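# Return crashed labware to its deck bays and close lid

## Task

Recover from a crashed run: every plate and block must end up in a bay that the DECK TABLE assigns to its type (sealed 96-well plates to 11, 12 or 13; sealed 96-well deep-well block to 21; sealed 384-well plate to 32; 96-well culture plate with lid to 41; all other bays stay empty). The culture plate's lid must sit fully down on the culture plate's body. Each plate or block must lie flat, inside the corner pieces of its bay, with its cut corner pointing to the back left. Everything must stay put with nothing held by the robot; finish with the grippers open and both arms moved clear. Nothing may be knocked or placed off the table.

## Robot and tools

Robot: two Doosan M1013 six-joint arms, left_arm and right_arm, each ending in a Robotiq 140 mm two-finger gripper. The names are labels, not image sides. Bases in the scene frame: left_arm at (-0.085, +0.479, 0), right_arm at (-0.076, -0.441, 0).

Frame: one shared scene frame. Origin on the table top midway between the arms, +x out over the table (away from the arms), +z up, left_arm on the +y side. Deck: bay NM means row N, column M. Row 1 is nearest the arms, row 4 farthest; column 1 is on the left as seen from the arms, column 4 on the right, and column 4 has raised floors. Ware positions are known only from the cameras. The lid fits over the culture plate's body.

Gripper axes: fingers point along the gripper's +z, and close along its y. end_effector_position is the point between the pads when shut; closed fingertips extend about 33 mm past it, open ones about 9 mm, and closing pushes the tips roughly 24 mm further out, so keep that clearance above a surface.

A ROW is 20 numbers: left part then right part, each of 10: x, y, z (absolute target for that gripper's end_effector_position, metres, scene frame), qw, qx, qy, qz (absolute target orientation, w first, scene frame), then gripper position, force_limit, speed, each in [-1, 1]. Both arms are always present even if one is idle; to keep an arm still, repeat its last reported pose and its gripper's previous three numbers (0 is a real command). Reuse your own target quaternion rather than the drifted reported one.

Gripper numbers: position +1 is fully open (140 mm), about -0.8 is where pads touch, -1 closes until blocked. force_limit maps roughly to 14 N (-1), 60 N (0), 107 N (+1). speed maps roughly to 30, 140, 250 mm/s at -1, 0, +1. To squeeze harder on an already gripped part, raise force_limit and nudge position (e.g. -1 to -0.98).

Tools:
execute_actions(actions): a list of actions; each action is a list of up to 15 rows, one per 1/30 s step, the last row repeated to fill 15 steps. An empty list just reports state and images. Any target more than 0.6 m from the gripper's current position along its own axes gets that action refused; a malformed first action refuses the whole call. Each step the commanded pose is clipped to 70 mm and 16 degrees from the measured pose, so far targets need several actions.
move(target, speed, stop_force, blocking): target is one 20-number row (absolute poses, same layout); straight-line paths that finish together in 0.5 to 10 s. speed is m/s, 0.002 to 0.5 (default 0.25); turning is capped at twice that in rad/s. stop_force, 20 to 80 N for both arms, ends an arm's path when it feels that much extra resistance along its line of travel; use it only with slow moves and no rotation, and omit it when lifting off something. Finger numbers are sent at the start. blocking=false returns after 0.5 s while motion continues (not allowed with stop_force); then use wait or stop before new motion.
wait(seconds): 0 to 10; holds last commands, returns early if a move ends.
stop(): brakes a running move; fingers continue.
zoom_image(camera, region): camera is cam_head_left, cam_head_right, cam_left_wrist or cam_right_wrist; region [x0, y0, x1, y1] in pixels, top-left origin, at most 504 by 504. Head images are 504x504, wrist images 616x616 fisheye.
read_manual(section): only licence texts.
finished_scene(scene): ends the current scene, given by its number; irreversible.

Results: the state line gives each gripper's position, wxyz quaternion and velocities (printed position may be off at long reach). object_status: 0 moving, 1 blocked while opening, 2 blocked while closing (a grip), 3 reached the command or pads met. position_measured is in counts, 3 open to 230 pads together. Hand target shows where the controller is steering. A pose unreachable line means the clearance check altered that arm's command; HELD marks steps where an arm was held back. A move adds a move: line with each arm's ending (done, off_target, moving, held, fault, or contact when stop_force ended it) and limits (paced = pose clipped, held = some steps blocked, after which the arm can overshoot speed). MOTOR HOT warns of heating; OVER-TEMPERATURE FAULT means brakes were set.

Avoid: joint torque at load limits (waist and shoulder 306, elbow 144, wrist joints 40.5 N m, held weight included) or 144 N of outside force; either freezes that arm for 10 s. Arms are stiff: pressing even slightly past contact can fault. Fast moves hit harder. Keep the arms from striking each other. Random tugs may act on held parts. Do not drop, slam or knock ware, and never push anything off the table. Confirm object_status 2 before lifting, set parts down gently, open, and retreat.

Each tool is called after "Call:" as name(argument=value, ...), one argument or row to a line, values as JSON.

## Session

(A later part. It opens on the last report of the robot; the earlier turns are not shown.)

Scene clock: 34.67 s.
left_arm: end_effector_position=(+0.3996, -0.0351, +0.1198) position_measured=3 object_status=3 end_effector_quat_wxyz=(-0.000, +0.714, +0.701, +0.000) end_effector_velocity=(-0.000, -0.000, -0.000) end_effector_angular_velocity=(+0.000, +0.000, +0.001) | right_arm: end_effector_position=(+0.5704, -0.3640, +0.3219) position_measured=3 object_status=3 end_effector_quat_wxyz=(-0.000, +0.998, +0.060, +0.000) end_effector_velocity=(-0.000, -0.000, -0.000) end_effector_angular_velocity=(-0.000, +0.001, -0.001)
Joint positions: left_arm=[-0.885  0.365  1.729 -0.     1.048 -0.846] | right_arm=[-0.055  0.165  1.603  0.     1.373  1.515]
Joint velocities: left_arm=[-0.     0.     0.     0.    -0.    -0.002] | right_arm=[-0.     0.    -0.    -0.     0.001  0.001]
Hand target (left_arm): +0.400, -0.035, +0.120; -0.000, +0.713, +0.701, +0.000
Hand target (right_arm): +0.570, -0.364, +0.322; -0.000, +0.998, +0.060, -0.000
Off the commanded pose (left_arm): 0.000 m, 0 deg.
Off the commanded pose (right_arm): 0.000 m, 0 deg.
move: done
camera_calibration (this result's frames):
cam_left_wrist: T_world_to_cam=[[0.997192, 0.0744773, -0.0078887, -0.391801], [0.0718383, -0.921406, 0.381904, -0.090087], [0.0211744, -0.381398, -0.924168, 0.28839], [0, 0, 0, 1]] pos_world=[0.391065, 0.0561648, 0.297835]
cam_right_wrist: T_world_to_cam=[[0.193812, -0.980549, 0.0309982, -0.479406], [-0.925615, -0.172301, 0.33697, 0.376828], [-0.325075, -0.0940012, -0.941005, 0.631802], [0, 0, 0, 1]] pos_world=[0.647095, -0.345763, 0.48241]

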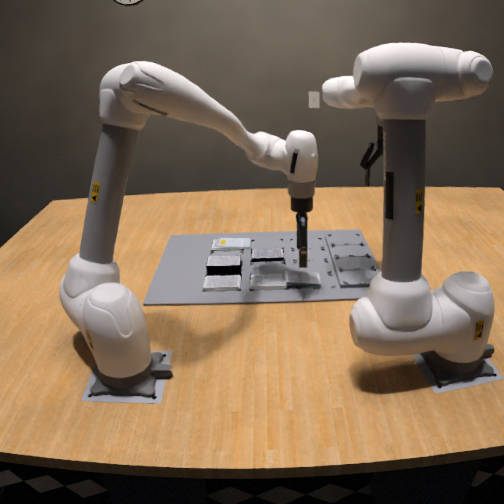

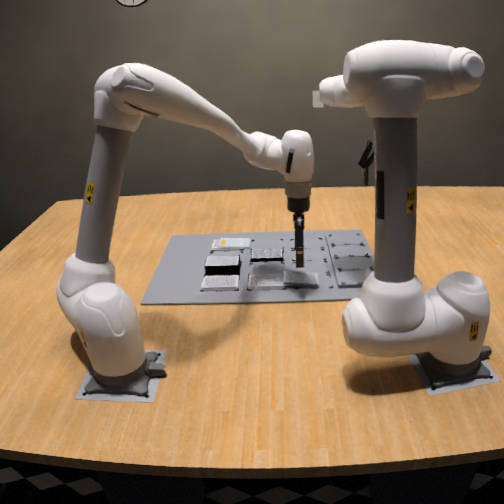

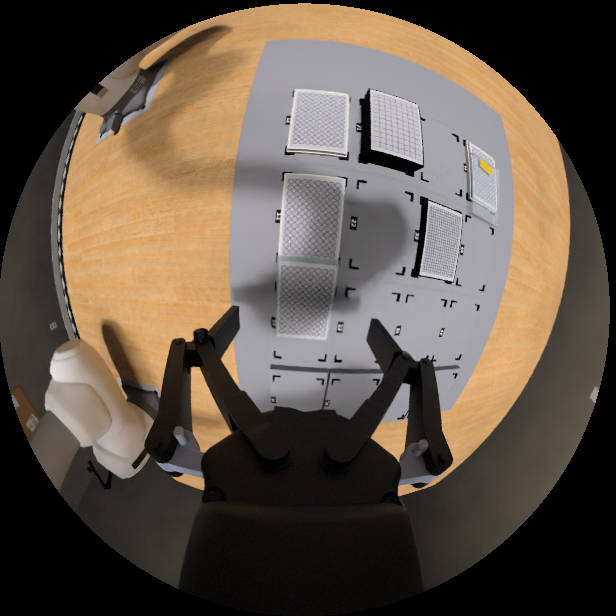

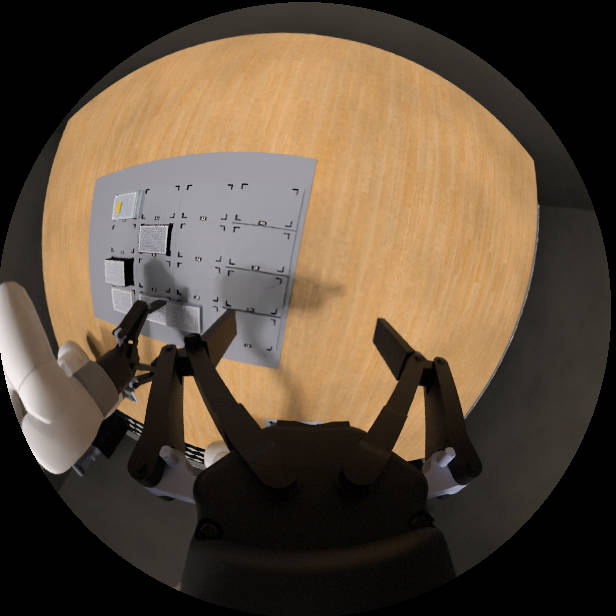

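Call:
move(
  target=[0.399,-0.036,0.046,-0.0405,0.7124,0.6996,0.0397,1,0,-1,0.5704,-0.364,0.3219,0,0.998,0.06,0,1,0,0],
  speed=0.1,
)

Call:
move(
  target=[0.399,-0.036,0.046,-0.0405,0.7124,0.6996,0.0397,-1,0,-0.6,0.5704,-0.364,0.3219,0,0.998,0.06,0,1,0,0],
)

Call:
zoom_image(
  camera="cam_left_wrist",
  region=[200, 200, 420, 420],
)

Call:
zoom_image(
  camera="cam_head_left",
  region=[245, 240, 345, 300],
)

Scene clock: 36.60 s.
left_arm: end_effector_position=(+0.3989, -0.0360, +0.0459) position_measured=3 object_status=3 end_effector_quat_wxyz=(-0.040, +0.712, +0.700, +0.040) end_effector_velocity=(-0.000, +0.000, +0.000) end_effector_angular_velocity=(+0.001, +0.000, +0.002) | right_arm: end_effector_position=(+0.5704, -0.3640, +0.3219) position_measured=3 object_status=3 end_effector_quat_wxyz=(-0.000, +0.998, +0.060, +0.000) end_effector_velocity=(+0.000, -0.000, +0.000) end_effector_angular_velocity=(+0.000, -0.001, -0.002)
Joint positions: left_arm=[-0.92   0.471  1.728  0.082  1.033 -0.926] | right_arm=[-0.055  0.165  1.603  0.     1.373  1.515]
Joint velocities: left_arm=[-0.    -0.001  0.001  0.     0.    -0.002] | right_arm=[-0.001 -0.     0.     0.    -0.     0.001]
Hand target (left_arm): +0.399, -0.036, +0.046; -0.040, +0.712, +0.700, +0.040
Hand target (right_arm): +0.570, -0.364, +0.322; -0.000, +0.998, +0.060, -0.000
Off the commanded pose (left_arm): 0.000 m, 0 deg.
Off the commanded pose (right_arm): 0.000 m, 0 deg.
move: done
camera_calibration (this result's frames):
cam_left_wrist: T_world_to_cam=[[0.997188, 0.074941, 0.000731492, -0.392006], [0.0718468, -0.958701, 0.27519, -0.0591234], [0.0213243, -0.274364, -0.96139, 0.225281], [0, 0, 0, 1]] pos_world=[0.390347, 0.0345045, 0.23314]
cam_right_wrist: T_world_to_cam=[[0.193812, -0.980549, 0.0309981, -0.479406], [-0.925615, -0.172301, 0.33697, 0.376828], [-0.325075, -0.0940012, -0.941005, 0.631802], [0, 0, 0, 1]] pos_world=[0.647095, -0.345763, 0.48241]

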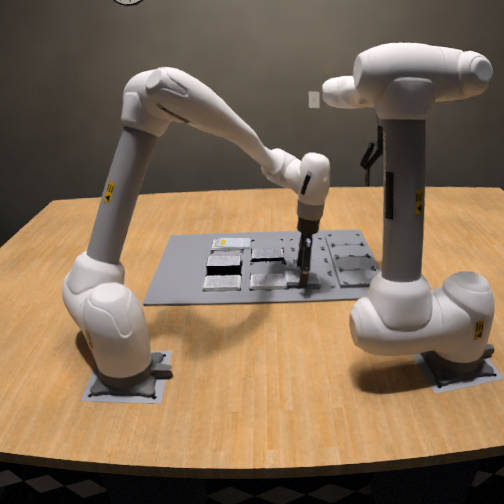

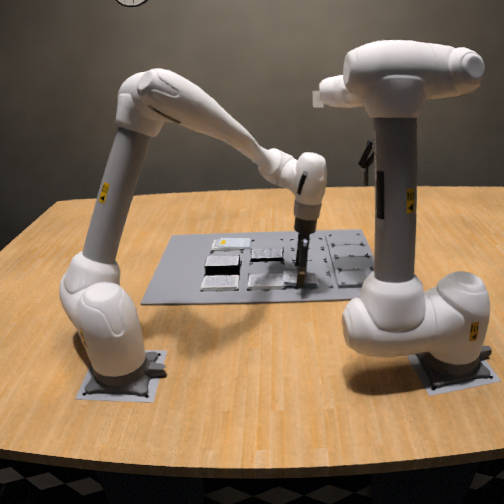

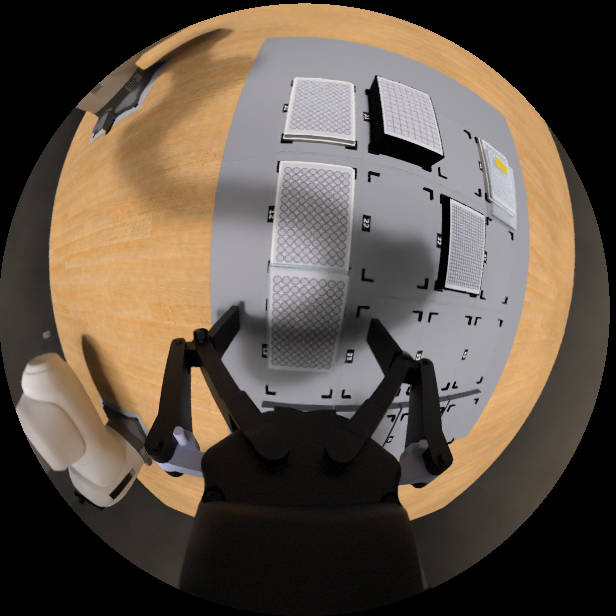

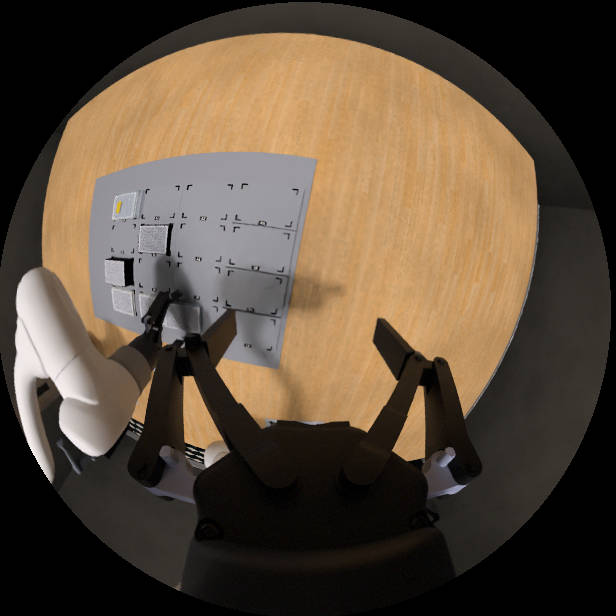

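Scene clock: 37.70 s.
left_arm: end_effector_position=(+0.3990, -0.0361, +0.0462) position_measured=107 object_status=2 end_effector_quat_wxyz=(-0.040, +0.712, +0.700, +0.040) end_effector_velocity=(+0.000, -0.001, +0.000) end_effector_angular_velocity=(-0.001, -0.000, +0.001) | right_arm: end_effector_position=(+0.5704, -0.3640, +0.3219) position_measured=3 object_status=3 end_effector_quat_wxyz=(-0.000, +0.998, +0.060, +0.000) end_effector_velocity=(-0.000, +0.000, +0.000) end_effector_angular_velocity=(-0.000, +0.001, +0.002)
Joint positions: left_arm=[-0.92   0.471  1.728  0.082  1.033 -0.926] | right_arm=[-0.055  0.165  1.603  0.     1.373  1.515]
Joint velocities: left_arm=[-0.     0.    -0.001 -0.001 -0.    -0.   ] | right_arm=[ 0.001  0.    -0.    -0.     0.001 -0.001]
Hand target (left_arm): +0.399, -0.036, +0.046; -0.040, +0.712, +0.700, +0.040
Hand target (right_arm): +0.570, -0.364, +0.322; -0.000, +0.998, +0.060, -0.000
Off the commanded pose (left_arm): 0.000 m, 0 deg.
Off the commanded pose (right_arm): 0.000 m, 0 deg.
move: done
camera_calibration (this result's frames):
cam_left_wrist: T_world_to_cam=[[0.997189, 0.0749283, 0.000687508, -0.392104], [0.0718436, -0.958662, 0.275329, -0.0592677], [0.021289, -0.274505, -0.96135, 0.225526], [0, 0, 0, 1]] pos_world=[0.390458, 0.0344701, 0.233397]
cam_right_wrist: T_world_to_cam=[[0.193812, -0.980549, 0.0309981, -0.479406], [-0.925615, -0.172301, 0.33697, 0.376828], [-0.325075, -0.0940012, -0.941005, 0.631802], [0, 0, 0, 1]] pos_world=[0.647095, -0.345763, 0.48241]

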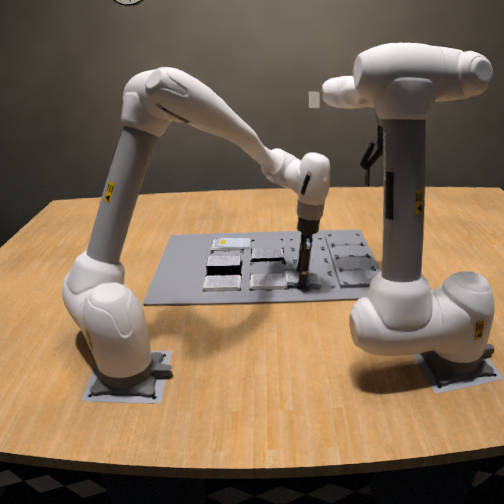

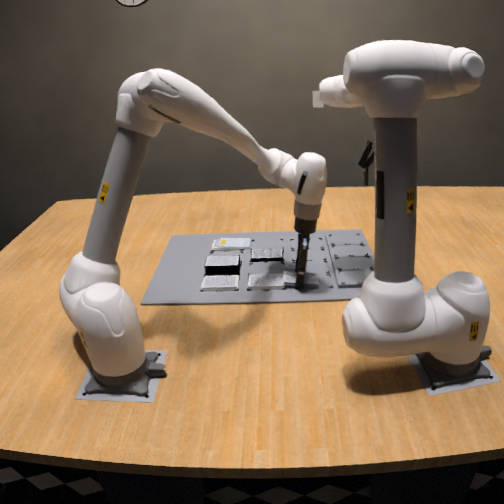

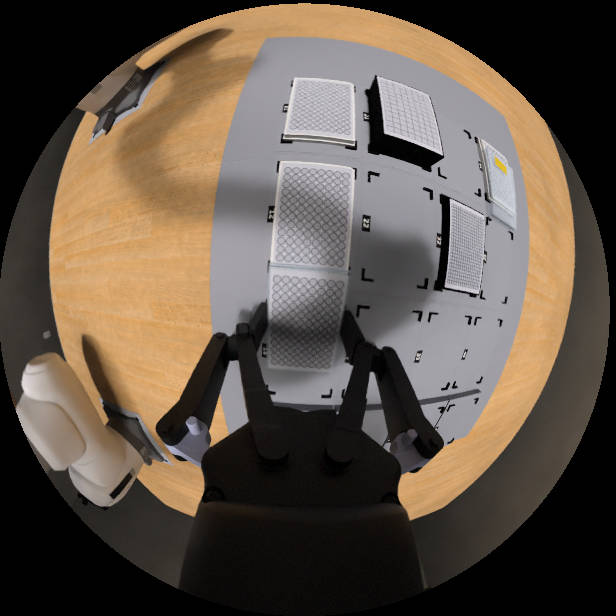

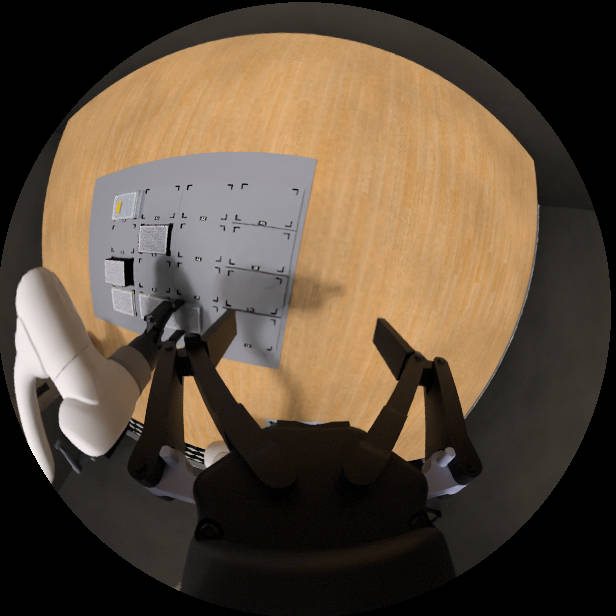

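Region (200, 200, 420, 420) of cam_left_wrist's 616x616 image, scaled by 2.291, with more detail than that image has.

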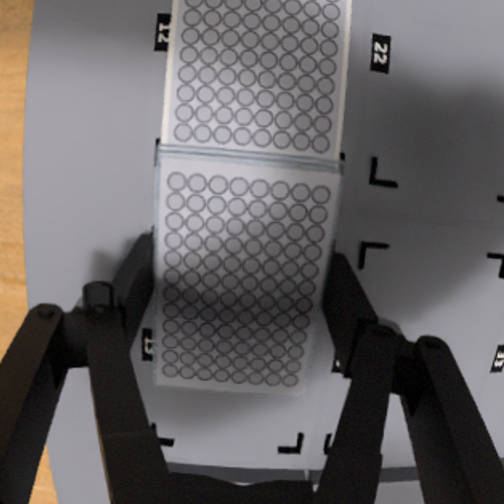

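Region (245, 240, 345, 300) of cam_head_left's 504x504 image, scaled by 5.040, with more detail than that image has; it fills the top 302 rows of this view, and the rest is white.

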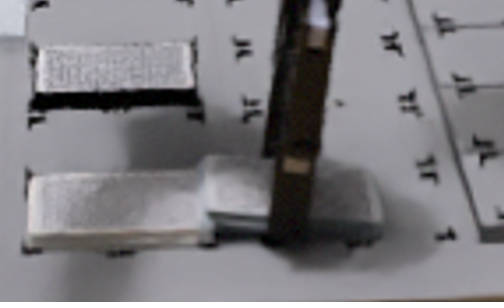

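Call:
move(
  target=[0.399,-0.038,0.062,-0.0405,0.7124,0.6996,0.0397,-1,0,-0.6,0.5704,-0.364,0.3219,0,0.998,0.06,0,1,0,0],
  speed=0.05,
)

Call:
move(
  target=[0.398,-0.076,0.05,0,0.7135,0.7007,0,-1,0,-0.6,0.5704,-0.364,0.3219,0,0.998,0.06,0,1,0,0],
  speed=0.06,
)

Call:
zoom_image(
  camera="cam_left_wrist",
  region=[230, 240, 390, 400],
)

Call:
zoom_image(
  camera="cam_head_left",
  region=[265, 250, 355, 300],
)

Scene clock: 38.80 s.
left_arm: end_effector_position=(+0.3990, -0.0380, +0.0620) position_measured=107 object_status=2 end_effector_quat_wxyz=(-0.040, +0.712, +0.700, +0.040) end_effector_velocity=(+0.001, -0.001, +0.000) end_effector_angular_velocity=(-0.001, -0.001, +0.000) | right_arm: end_effector_position=(+0.5704, -0.3640, +0.3219) position_measured=3 object_status=3 end_effector_quat_wxyz=(-0.000, +0.998, +0.060, -0.000) end_effector_velocity=(+0.000, +0.000, -0.000) end_effector_angular_velocity=(+0.000, -0.000, -0.000)
Joint positions: left_arm=[-0.921  0.458  1.714  0.081  1.06  -0.925] | right_arm=[-0.055  0.165  1.603  0.     1.373  1.515]
Joint velocities: left_arm=[-0.     0.    -0.001  0.    -0.001 -0.001] | right_arm=[ 0.     0.     0.     0.    -0.     0.001]
Hand target (left_arm): +0.399, -0.038, +0.062; -0.040, +0.712, +0.700, +0.040
Hand target (right_arm): +0.570, -0.364, +0.322; -0.000, +0.998, +0.060, -0.000
Off the commanded pose (left_arm): 0.000 m, 0 deg.
Off the commanded pose (right_arm): 0.000 m, 0 deg.
move: done
camera_calibration (this result's frames):
cam_left_wrist: T_world_to_cam=[[0.997188, 0.0749434, 0.000573916, -0.391927], [0.0718914, -0.958685, 0.275237, -0.0655084], [0.0211774, -0.274422, -0.961376, 0.240278], [0, 0, 0, 1]] pos_world=[0.390446, 0.0325081, 0.249253]
cam_right_wrist: T_world_to_cam=[[0.193812, -0.980549, 0.0309982, -0.479406], [-0.925615, -0.172301, 0.33697, 0.376828], [-0.325075, -0.0940013, -0.941005, 0.631802], [0, 0, 0, 1]] pos_world=[0.647095, -0.345763, 0.48241]

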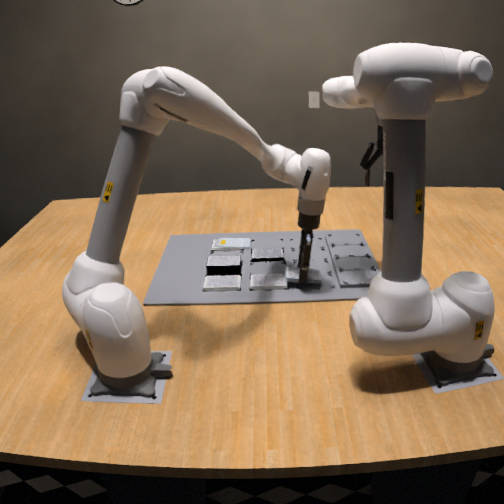

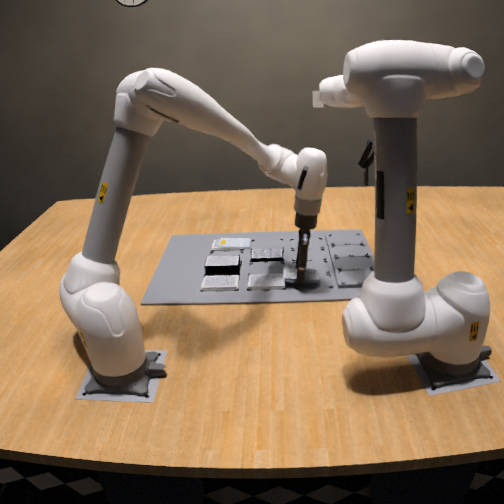

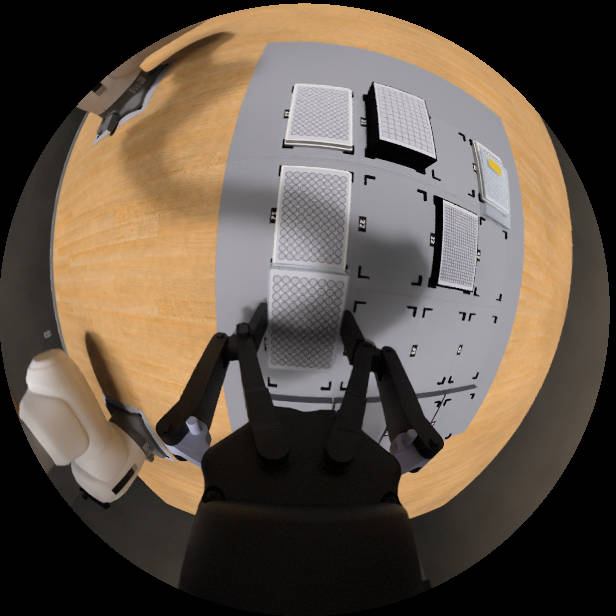

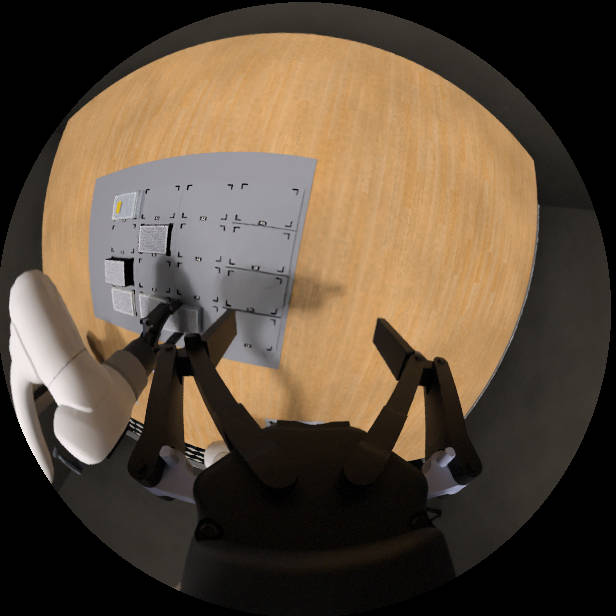

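Scene clock: 40.03 s.
left_arm: end_effector_position=(+0.3980, -0.0760, +0.0500) position_measured=107 object_status=2 end_effector_quat_wxyz=(-0.000, +0.713, +0.701, -0.000) end_effector_velocity=(+0.000, -0.000, +0.001) end_effector_angular_velocity=(-0.001, -0.000, +0.000) | right_arm: end_effector_position=(+0.5704, -0.3640, +0.3219) position_measured=3 object_status=3 end_effector_quat_wxyz=(-0.000, +0.998, +0.060, +0.000) end_effector_velocity=(-0.000, +0.000, +0.000) end_effector_angular_velocity=(-0.000, +0.000, +0.001)
Joint positions: left_arm=[-0.923  0.467  1.722 -0.     0.953 -0.884] | right_arm=[-0.055  0.165  1.603  0.     1.373  1.515]
Joint velocities: left_arm=[-0.    -0.001 -0.    -0.     0.     0.   ] | right_arm=[ 0.    -0.     0.    -0.     0.001 -0.001]
Hand target (left_arm): +0.398, -0.076, +0.050; -0.000, +0.713, +0.701, -0.000
Hand target (right_arm): +0.570, -0.364, +0.322; -0.000, +0.998, +0.060, -0.000
Off the commanded pose (left_arm): 0.000 m, 0 deg.
Off the commanded pose (right_arm): 0.000 m, 0 deg.
move: done
camera_calibration (this result's frames):
cam_left_wrist: T_world_to_cam=[[0.997184, 0.0745748, -0.00789415, -0.387637], [0.0719288, -0.921369, 0.381977, -0.101066], [0.0212124, -0.381469, -0.924138, 0.20832], [0, 0, 0, 1]] pos_world=[0.389396, 0.0152565, 0.228061]
cam_right_wrist: T_world_to_cam=[[0.193812, -0.980549, 0.0309981, -0.479406], [-0.925615, -0.172301, 0.33697, 0.376828], [-0.325075, -0.0940011, -0.941005, 0.631802], [0, 0, 0, 1]] pos_world=[0.647095, -0.345763, 0.48241]

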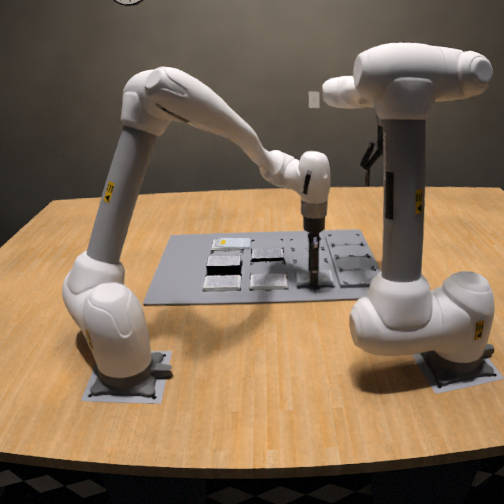

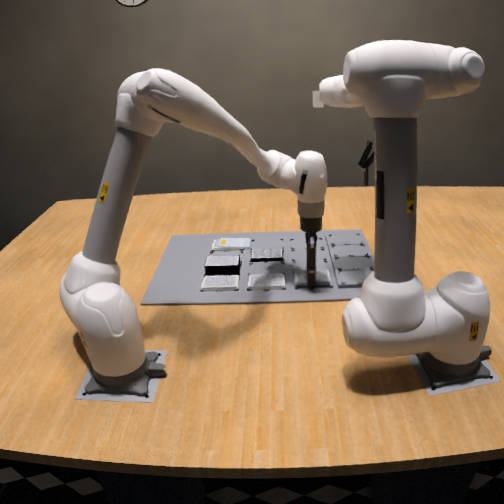

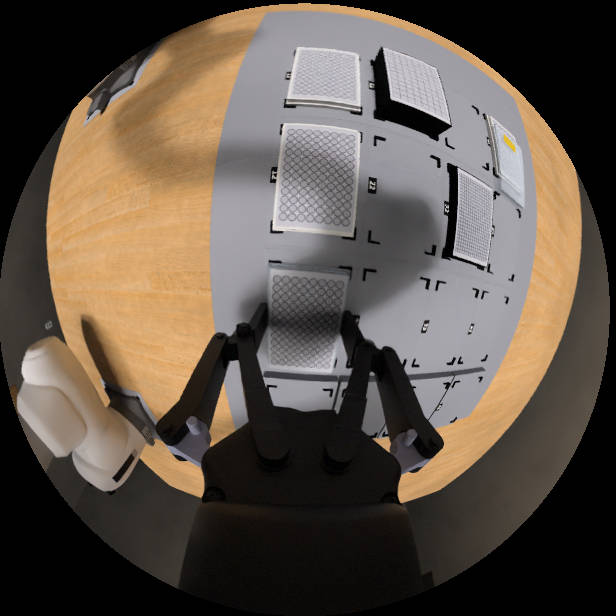

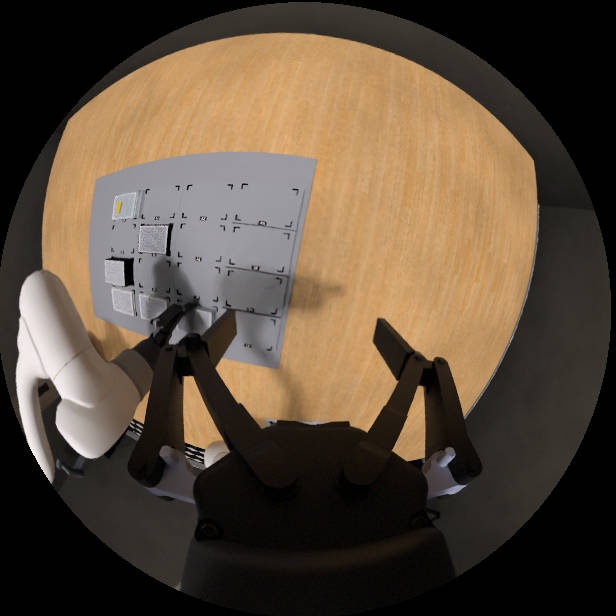

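Region (230, 240, 390, 400) of cam_left_wrist's 616x616 image, scaled by 3.150, with more detail than that image has.

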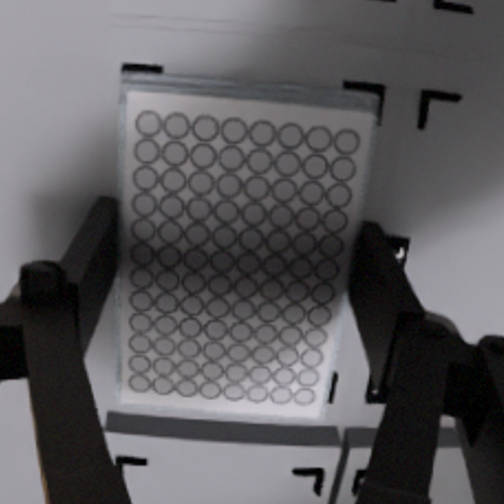

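Region (265, 250, 355, 300) of cam_head_left's 504x504 image, scaled by 5.600, with more detail than that image has.

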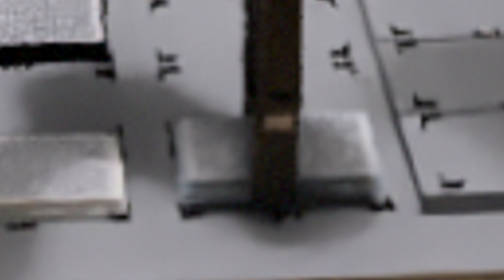

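Call:
move(
  target=[0.399,-0.078,0.045,0,0.7135,0.7007,0,-1,0,-0.6,0.5704,-0.364,0.3219,0,0.998,0.06,0,1,0,0],
  speed=0.015,
)

Call:
zoom_image(
  camera="cam_left_wrist",
  region=[230, 240, 390, 400],
)

Scene clock: 41.03 s.
left_arm: end_effector_position=(+0.3990, -0.0780, +0.0450) position_measured=107 object_status=2 end_effector_quat_wxyz=(-0.000, +0.713, +0.701, -0.000) end_effector_velocity=(-0.001, +0.000, +0.000) end_effector_angular_velocity=(+0.000, +0.000, -0.000) | right_arm: end_effector_position=(+0.5704, -0.3640, +0.3219) position_measured=3 object_status=3 end_effector_quat_wxyz=(-0.000, +0.998, +0.060, +0.000) end_effector_velocity=(+0.000, +0.000, -0.000) end_effector_angular_velocity=(+0.000, -0.001, -0.001)
Joint positions: left_arm=[-0.923  0.474  1.721 -0.     0.947 -0.885] | right_arm=[-0.055  0.165  1.603  0.     1.373  1.515]
Joint velocities: left_arm=[-0.    -0.001  0.001  0.     0.    -0.   ] | right_arm=[ 0.     0.    -0.     0.    -0.001  0.001]
Hand target (left_arm): +0.399, -0.078, +0.045; -0.000, +0.713, +0.701, +0.000
Hand target (right_arm): +0.570, -0.364, +0.322; -0.000, +0.998, +0.060, -0.000
Off the commanded pose (left_arm): 0.000 m, 0 deg.
Off the commanded pose (right_arm): 0.000 m, 0 deg.
move: done
camera_calibration (this result's frames):
cam_left_wrist: T_world_to_cam=[[0.997183, 0.074592, -0.00785311, -0.388536], [0.0719275, -0.92134, 0.382045, -0.101085], [0.0212621, -0.381534, -0.92411, 0.202875], [0, 0, 0, 1]] pos_world=[0.390399, 0.0132517, 0.223046]
cam_right_wrist: T_world_to_cam=[[0.193812, -0.980549, 0.0309982, -0.479406], [-0.925615, -0.172301, 0.33697, 0.376828], [-0.325075, -0.0940013, -0.941005, 0.631802], [0, 0, 0, 1]] pos_world=[0.647095, -0.345763, 0.48241]

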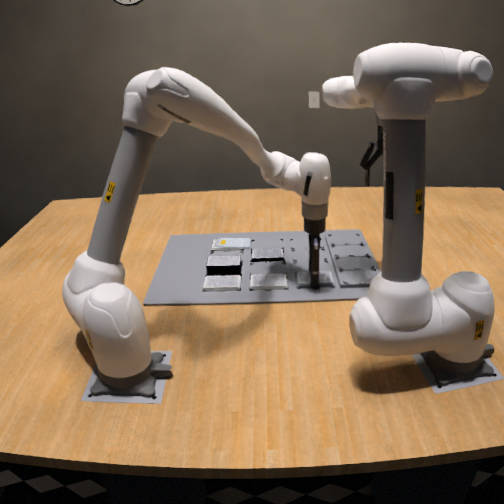

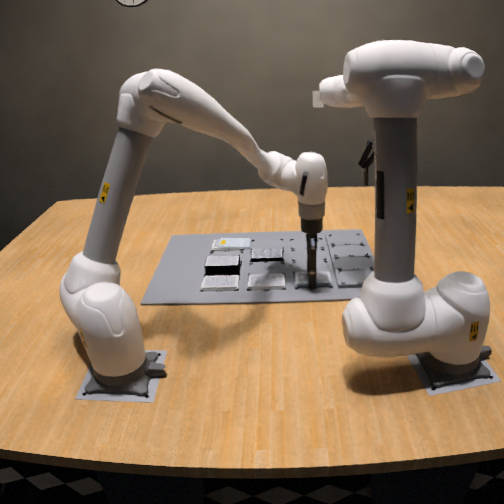

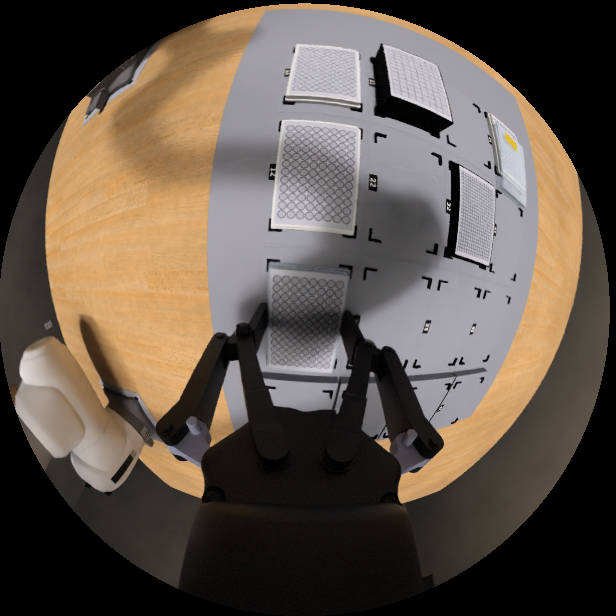

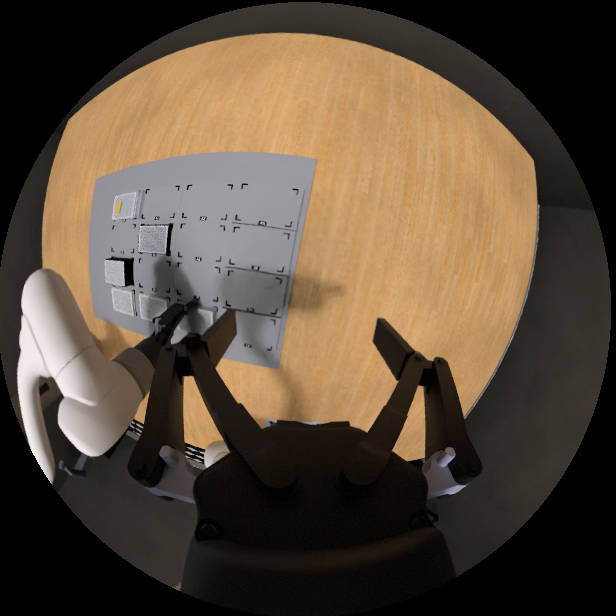

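Region (230, 240, 390, 400) of cam_left_wrist's 616x616 image, scaled by 3.150, with more detail than that image has.

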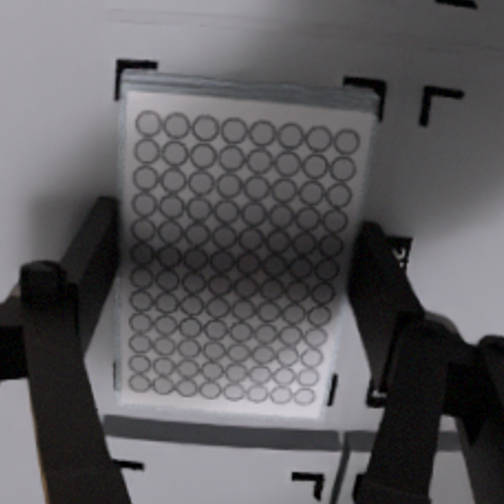

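Call:
move(
  target=[0.3993,-0.0775,0.032,0,0.7135,0.7007,0,-1,0,-0.6,0.5704,-0.364,0.3219,0,0.998,0.06,0,1,0,0],
  speed=0.005,
  stop_force=20,
)

Call:
zoom_image(
  camera="cam_left_wrist",
  region=[230, 240, 390, 400],
)

Call:
zoom_image(
  camera="cam_head_left",
  region=[265, 250, 355, 300],
)

Scene clock: 42.87 s.
left_arm: end_effector_position=(+0.3992, -0.0777, +0.0386) position_measured=107 object_status=2 end_effector_quat_wxyz=(+0.000, +0.713, +0.701, -0.000) end_effector_velocity=(+0.001, -0.001, +0.002) end_effector_angular_velocity=(-0.001, -0.000, +0.001) | right_arm: end_effector_position=(+0.5704, -0.3640, +0.3219) position_measured=3 object_status=3 end_effector_quat_wxyz=(-0.000, +0.998, +0.060, +0.000) end_effector_velocity=(+0.000, +0.000, -0.000) end_effector_angular_velocity=(+0.000, -0.001, -0.001)
Joint positions: left_arm=[-0.923  0.48   1.725 -0.     0.936 -0.884] | right_arm=[-0.055  0.165  1.603  0.     1.373  1.515]
Joint velocities: left_arm=[ 0.    -0.001 -0.002 -0.001  0.002 -0.001] | right_arm=[ 0.     0.     0.     0.    -0.001  0.001]
Hand target (left_arm): +0.399, -0.078, +0.039; +0.000, +0.713, +0.701, -0.000
Hand target (right_arm): +0.570, -0.364, +0.322; -0.000, +0.998, +0.060, -0.000
Off the commanded pose (left_arm): 0.007 m, 0 deg.
Off the commanded pose (right_arm): 0.000 m, 0 deg.
move: contact (left_arm)
camera_calibration (this result's frames):
cam_left_wrist: T_world_to_cam=[[0.997181, 0.074629, -0.00776568, -0.388792], [0.0719279, -0.921333, 0.382064, -0.0983617], [0.0213583, -0.381545, -0.924103, 0.197028], [0, 0, 0, 1]] pos_world=[0.390563, 0.0135666, 0.216636]
cam_right_wrist: T_world_to_cam=[[0.193812, -0.980549, 0.0309982, -0.479406], [-0.925615, -0.172301, 0.33697, 0.376828], [-0.325075, -0.0940012, -0.941005, 0.631802], [0, 0, 0, 1]] pos_world=[0.647095, -0.345763, 0.48241]

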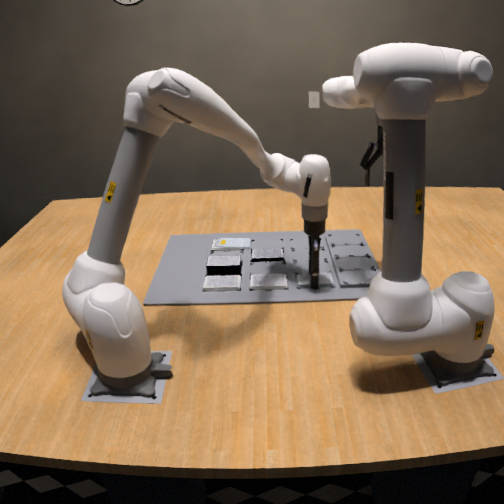

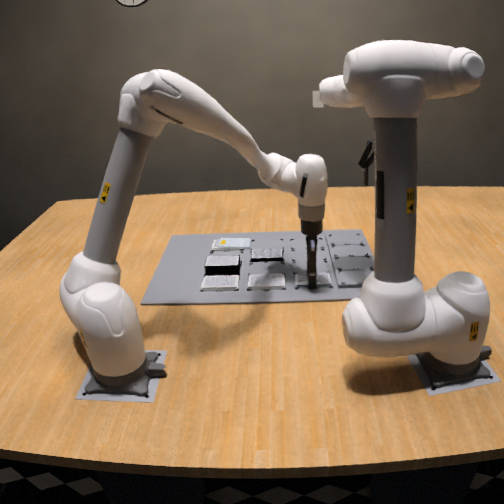

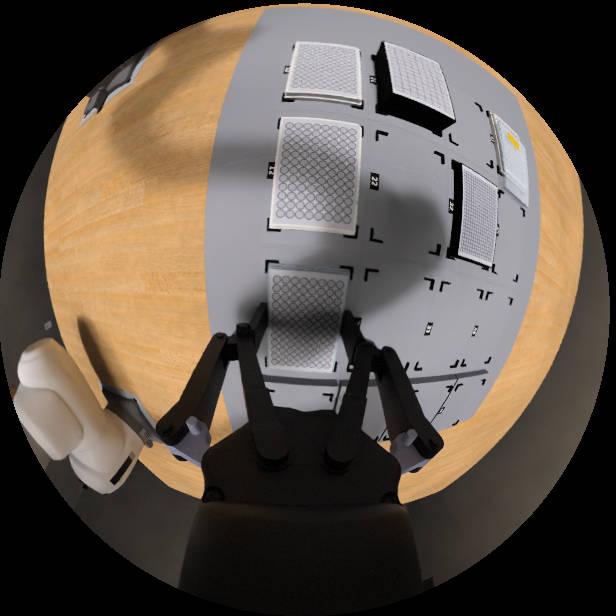

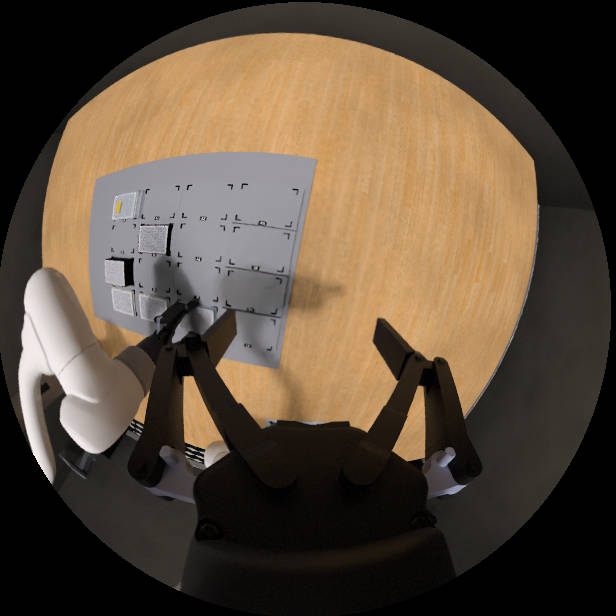

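Region (230, 240, 390, 400) of cam_left_wrist's 616x616 image, scaled by 3.150, with more detail than that image has.

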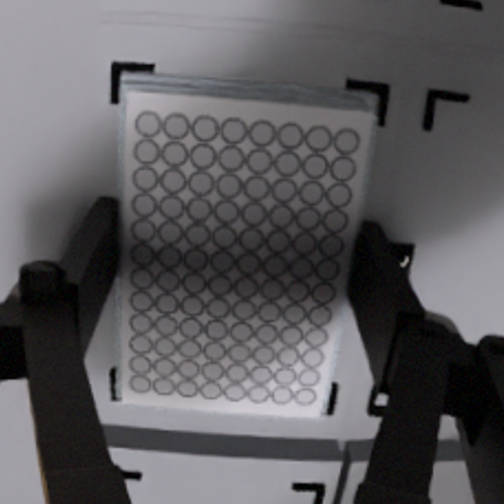

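Region (265, 250, 355, 300) of cam_head_left's 504x504 image, scaled by 5.600, with more detail than that image has.

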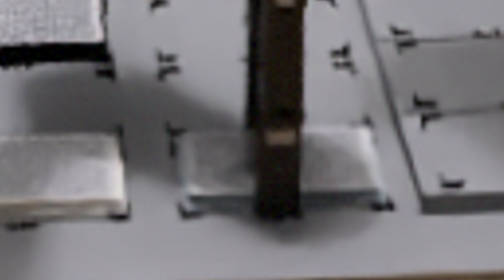

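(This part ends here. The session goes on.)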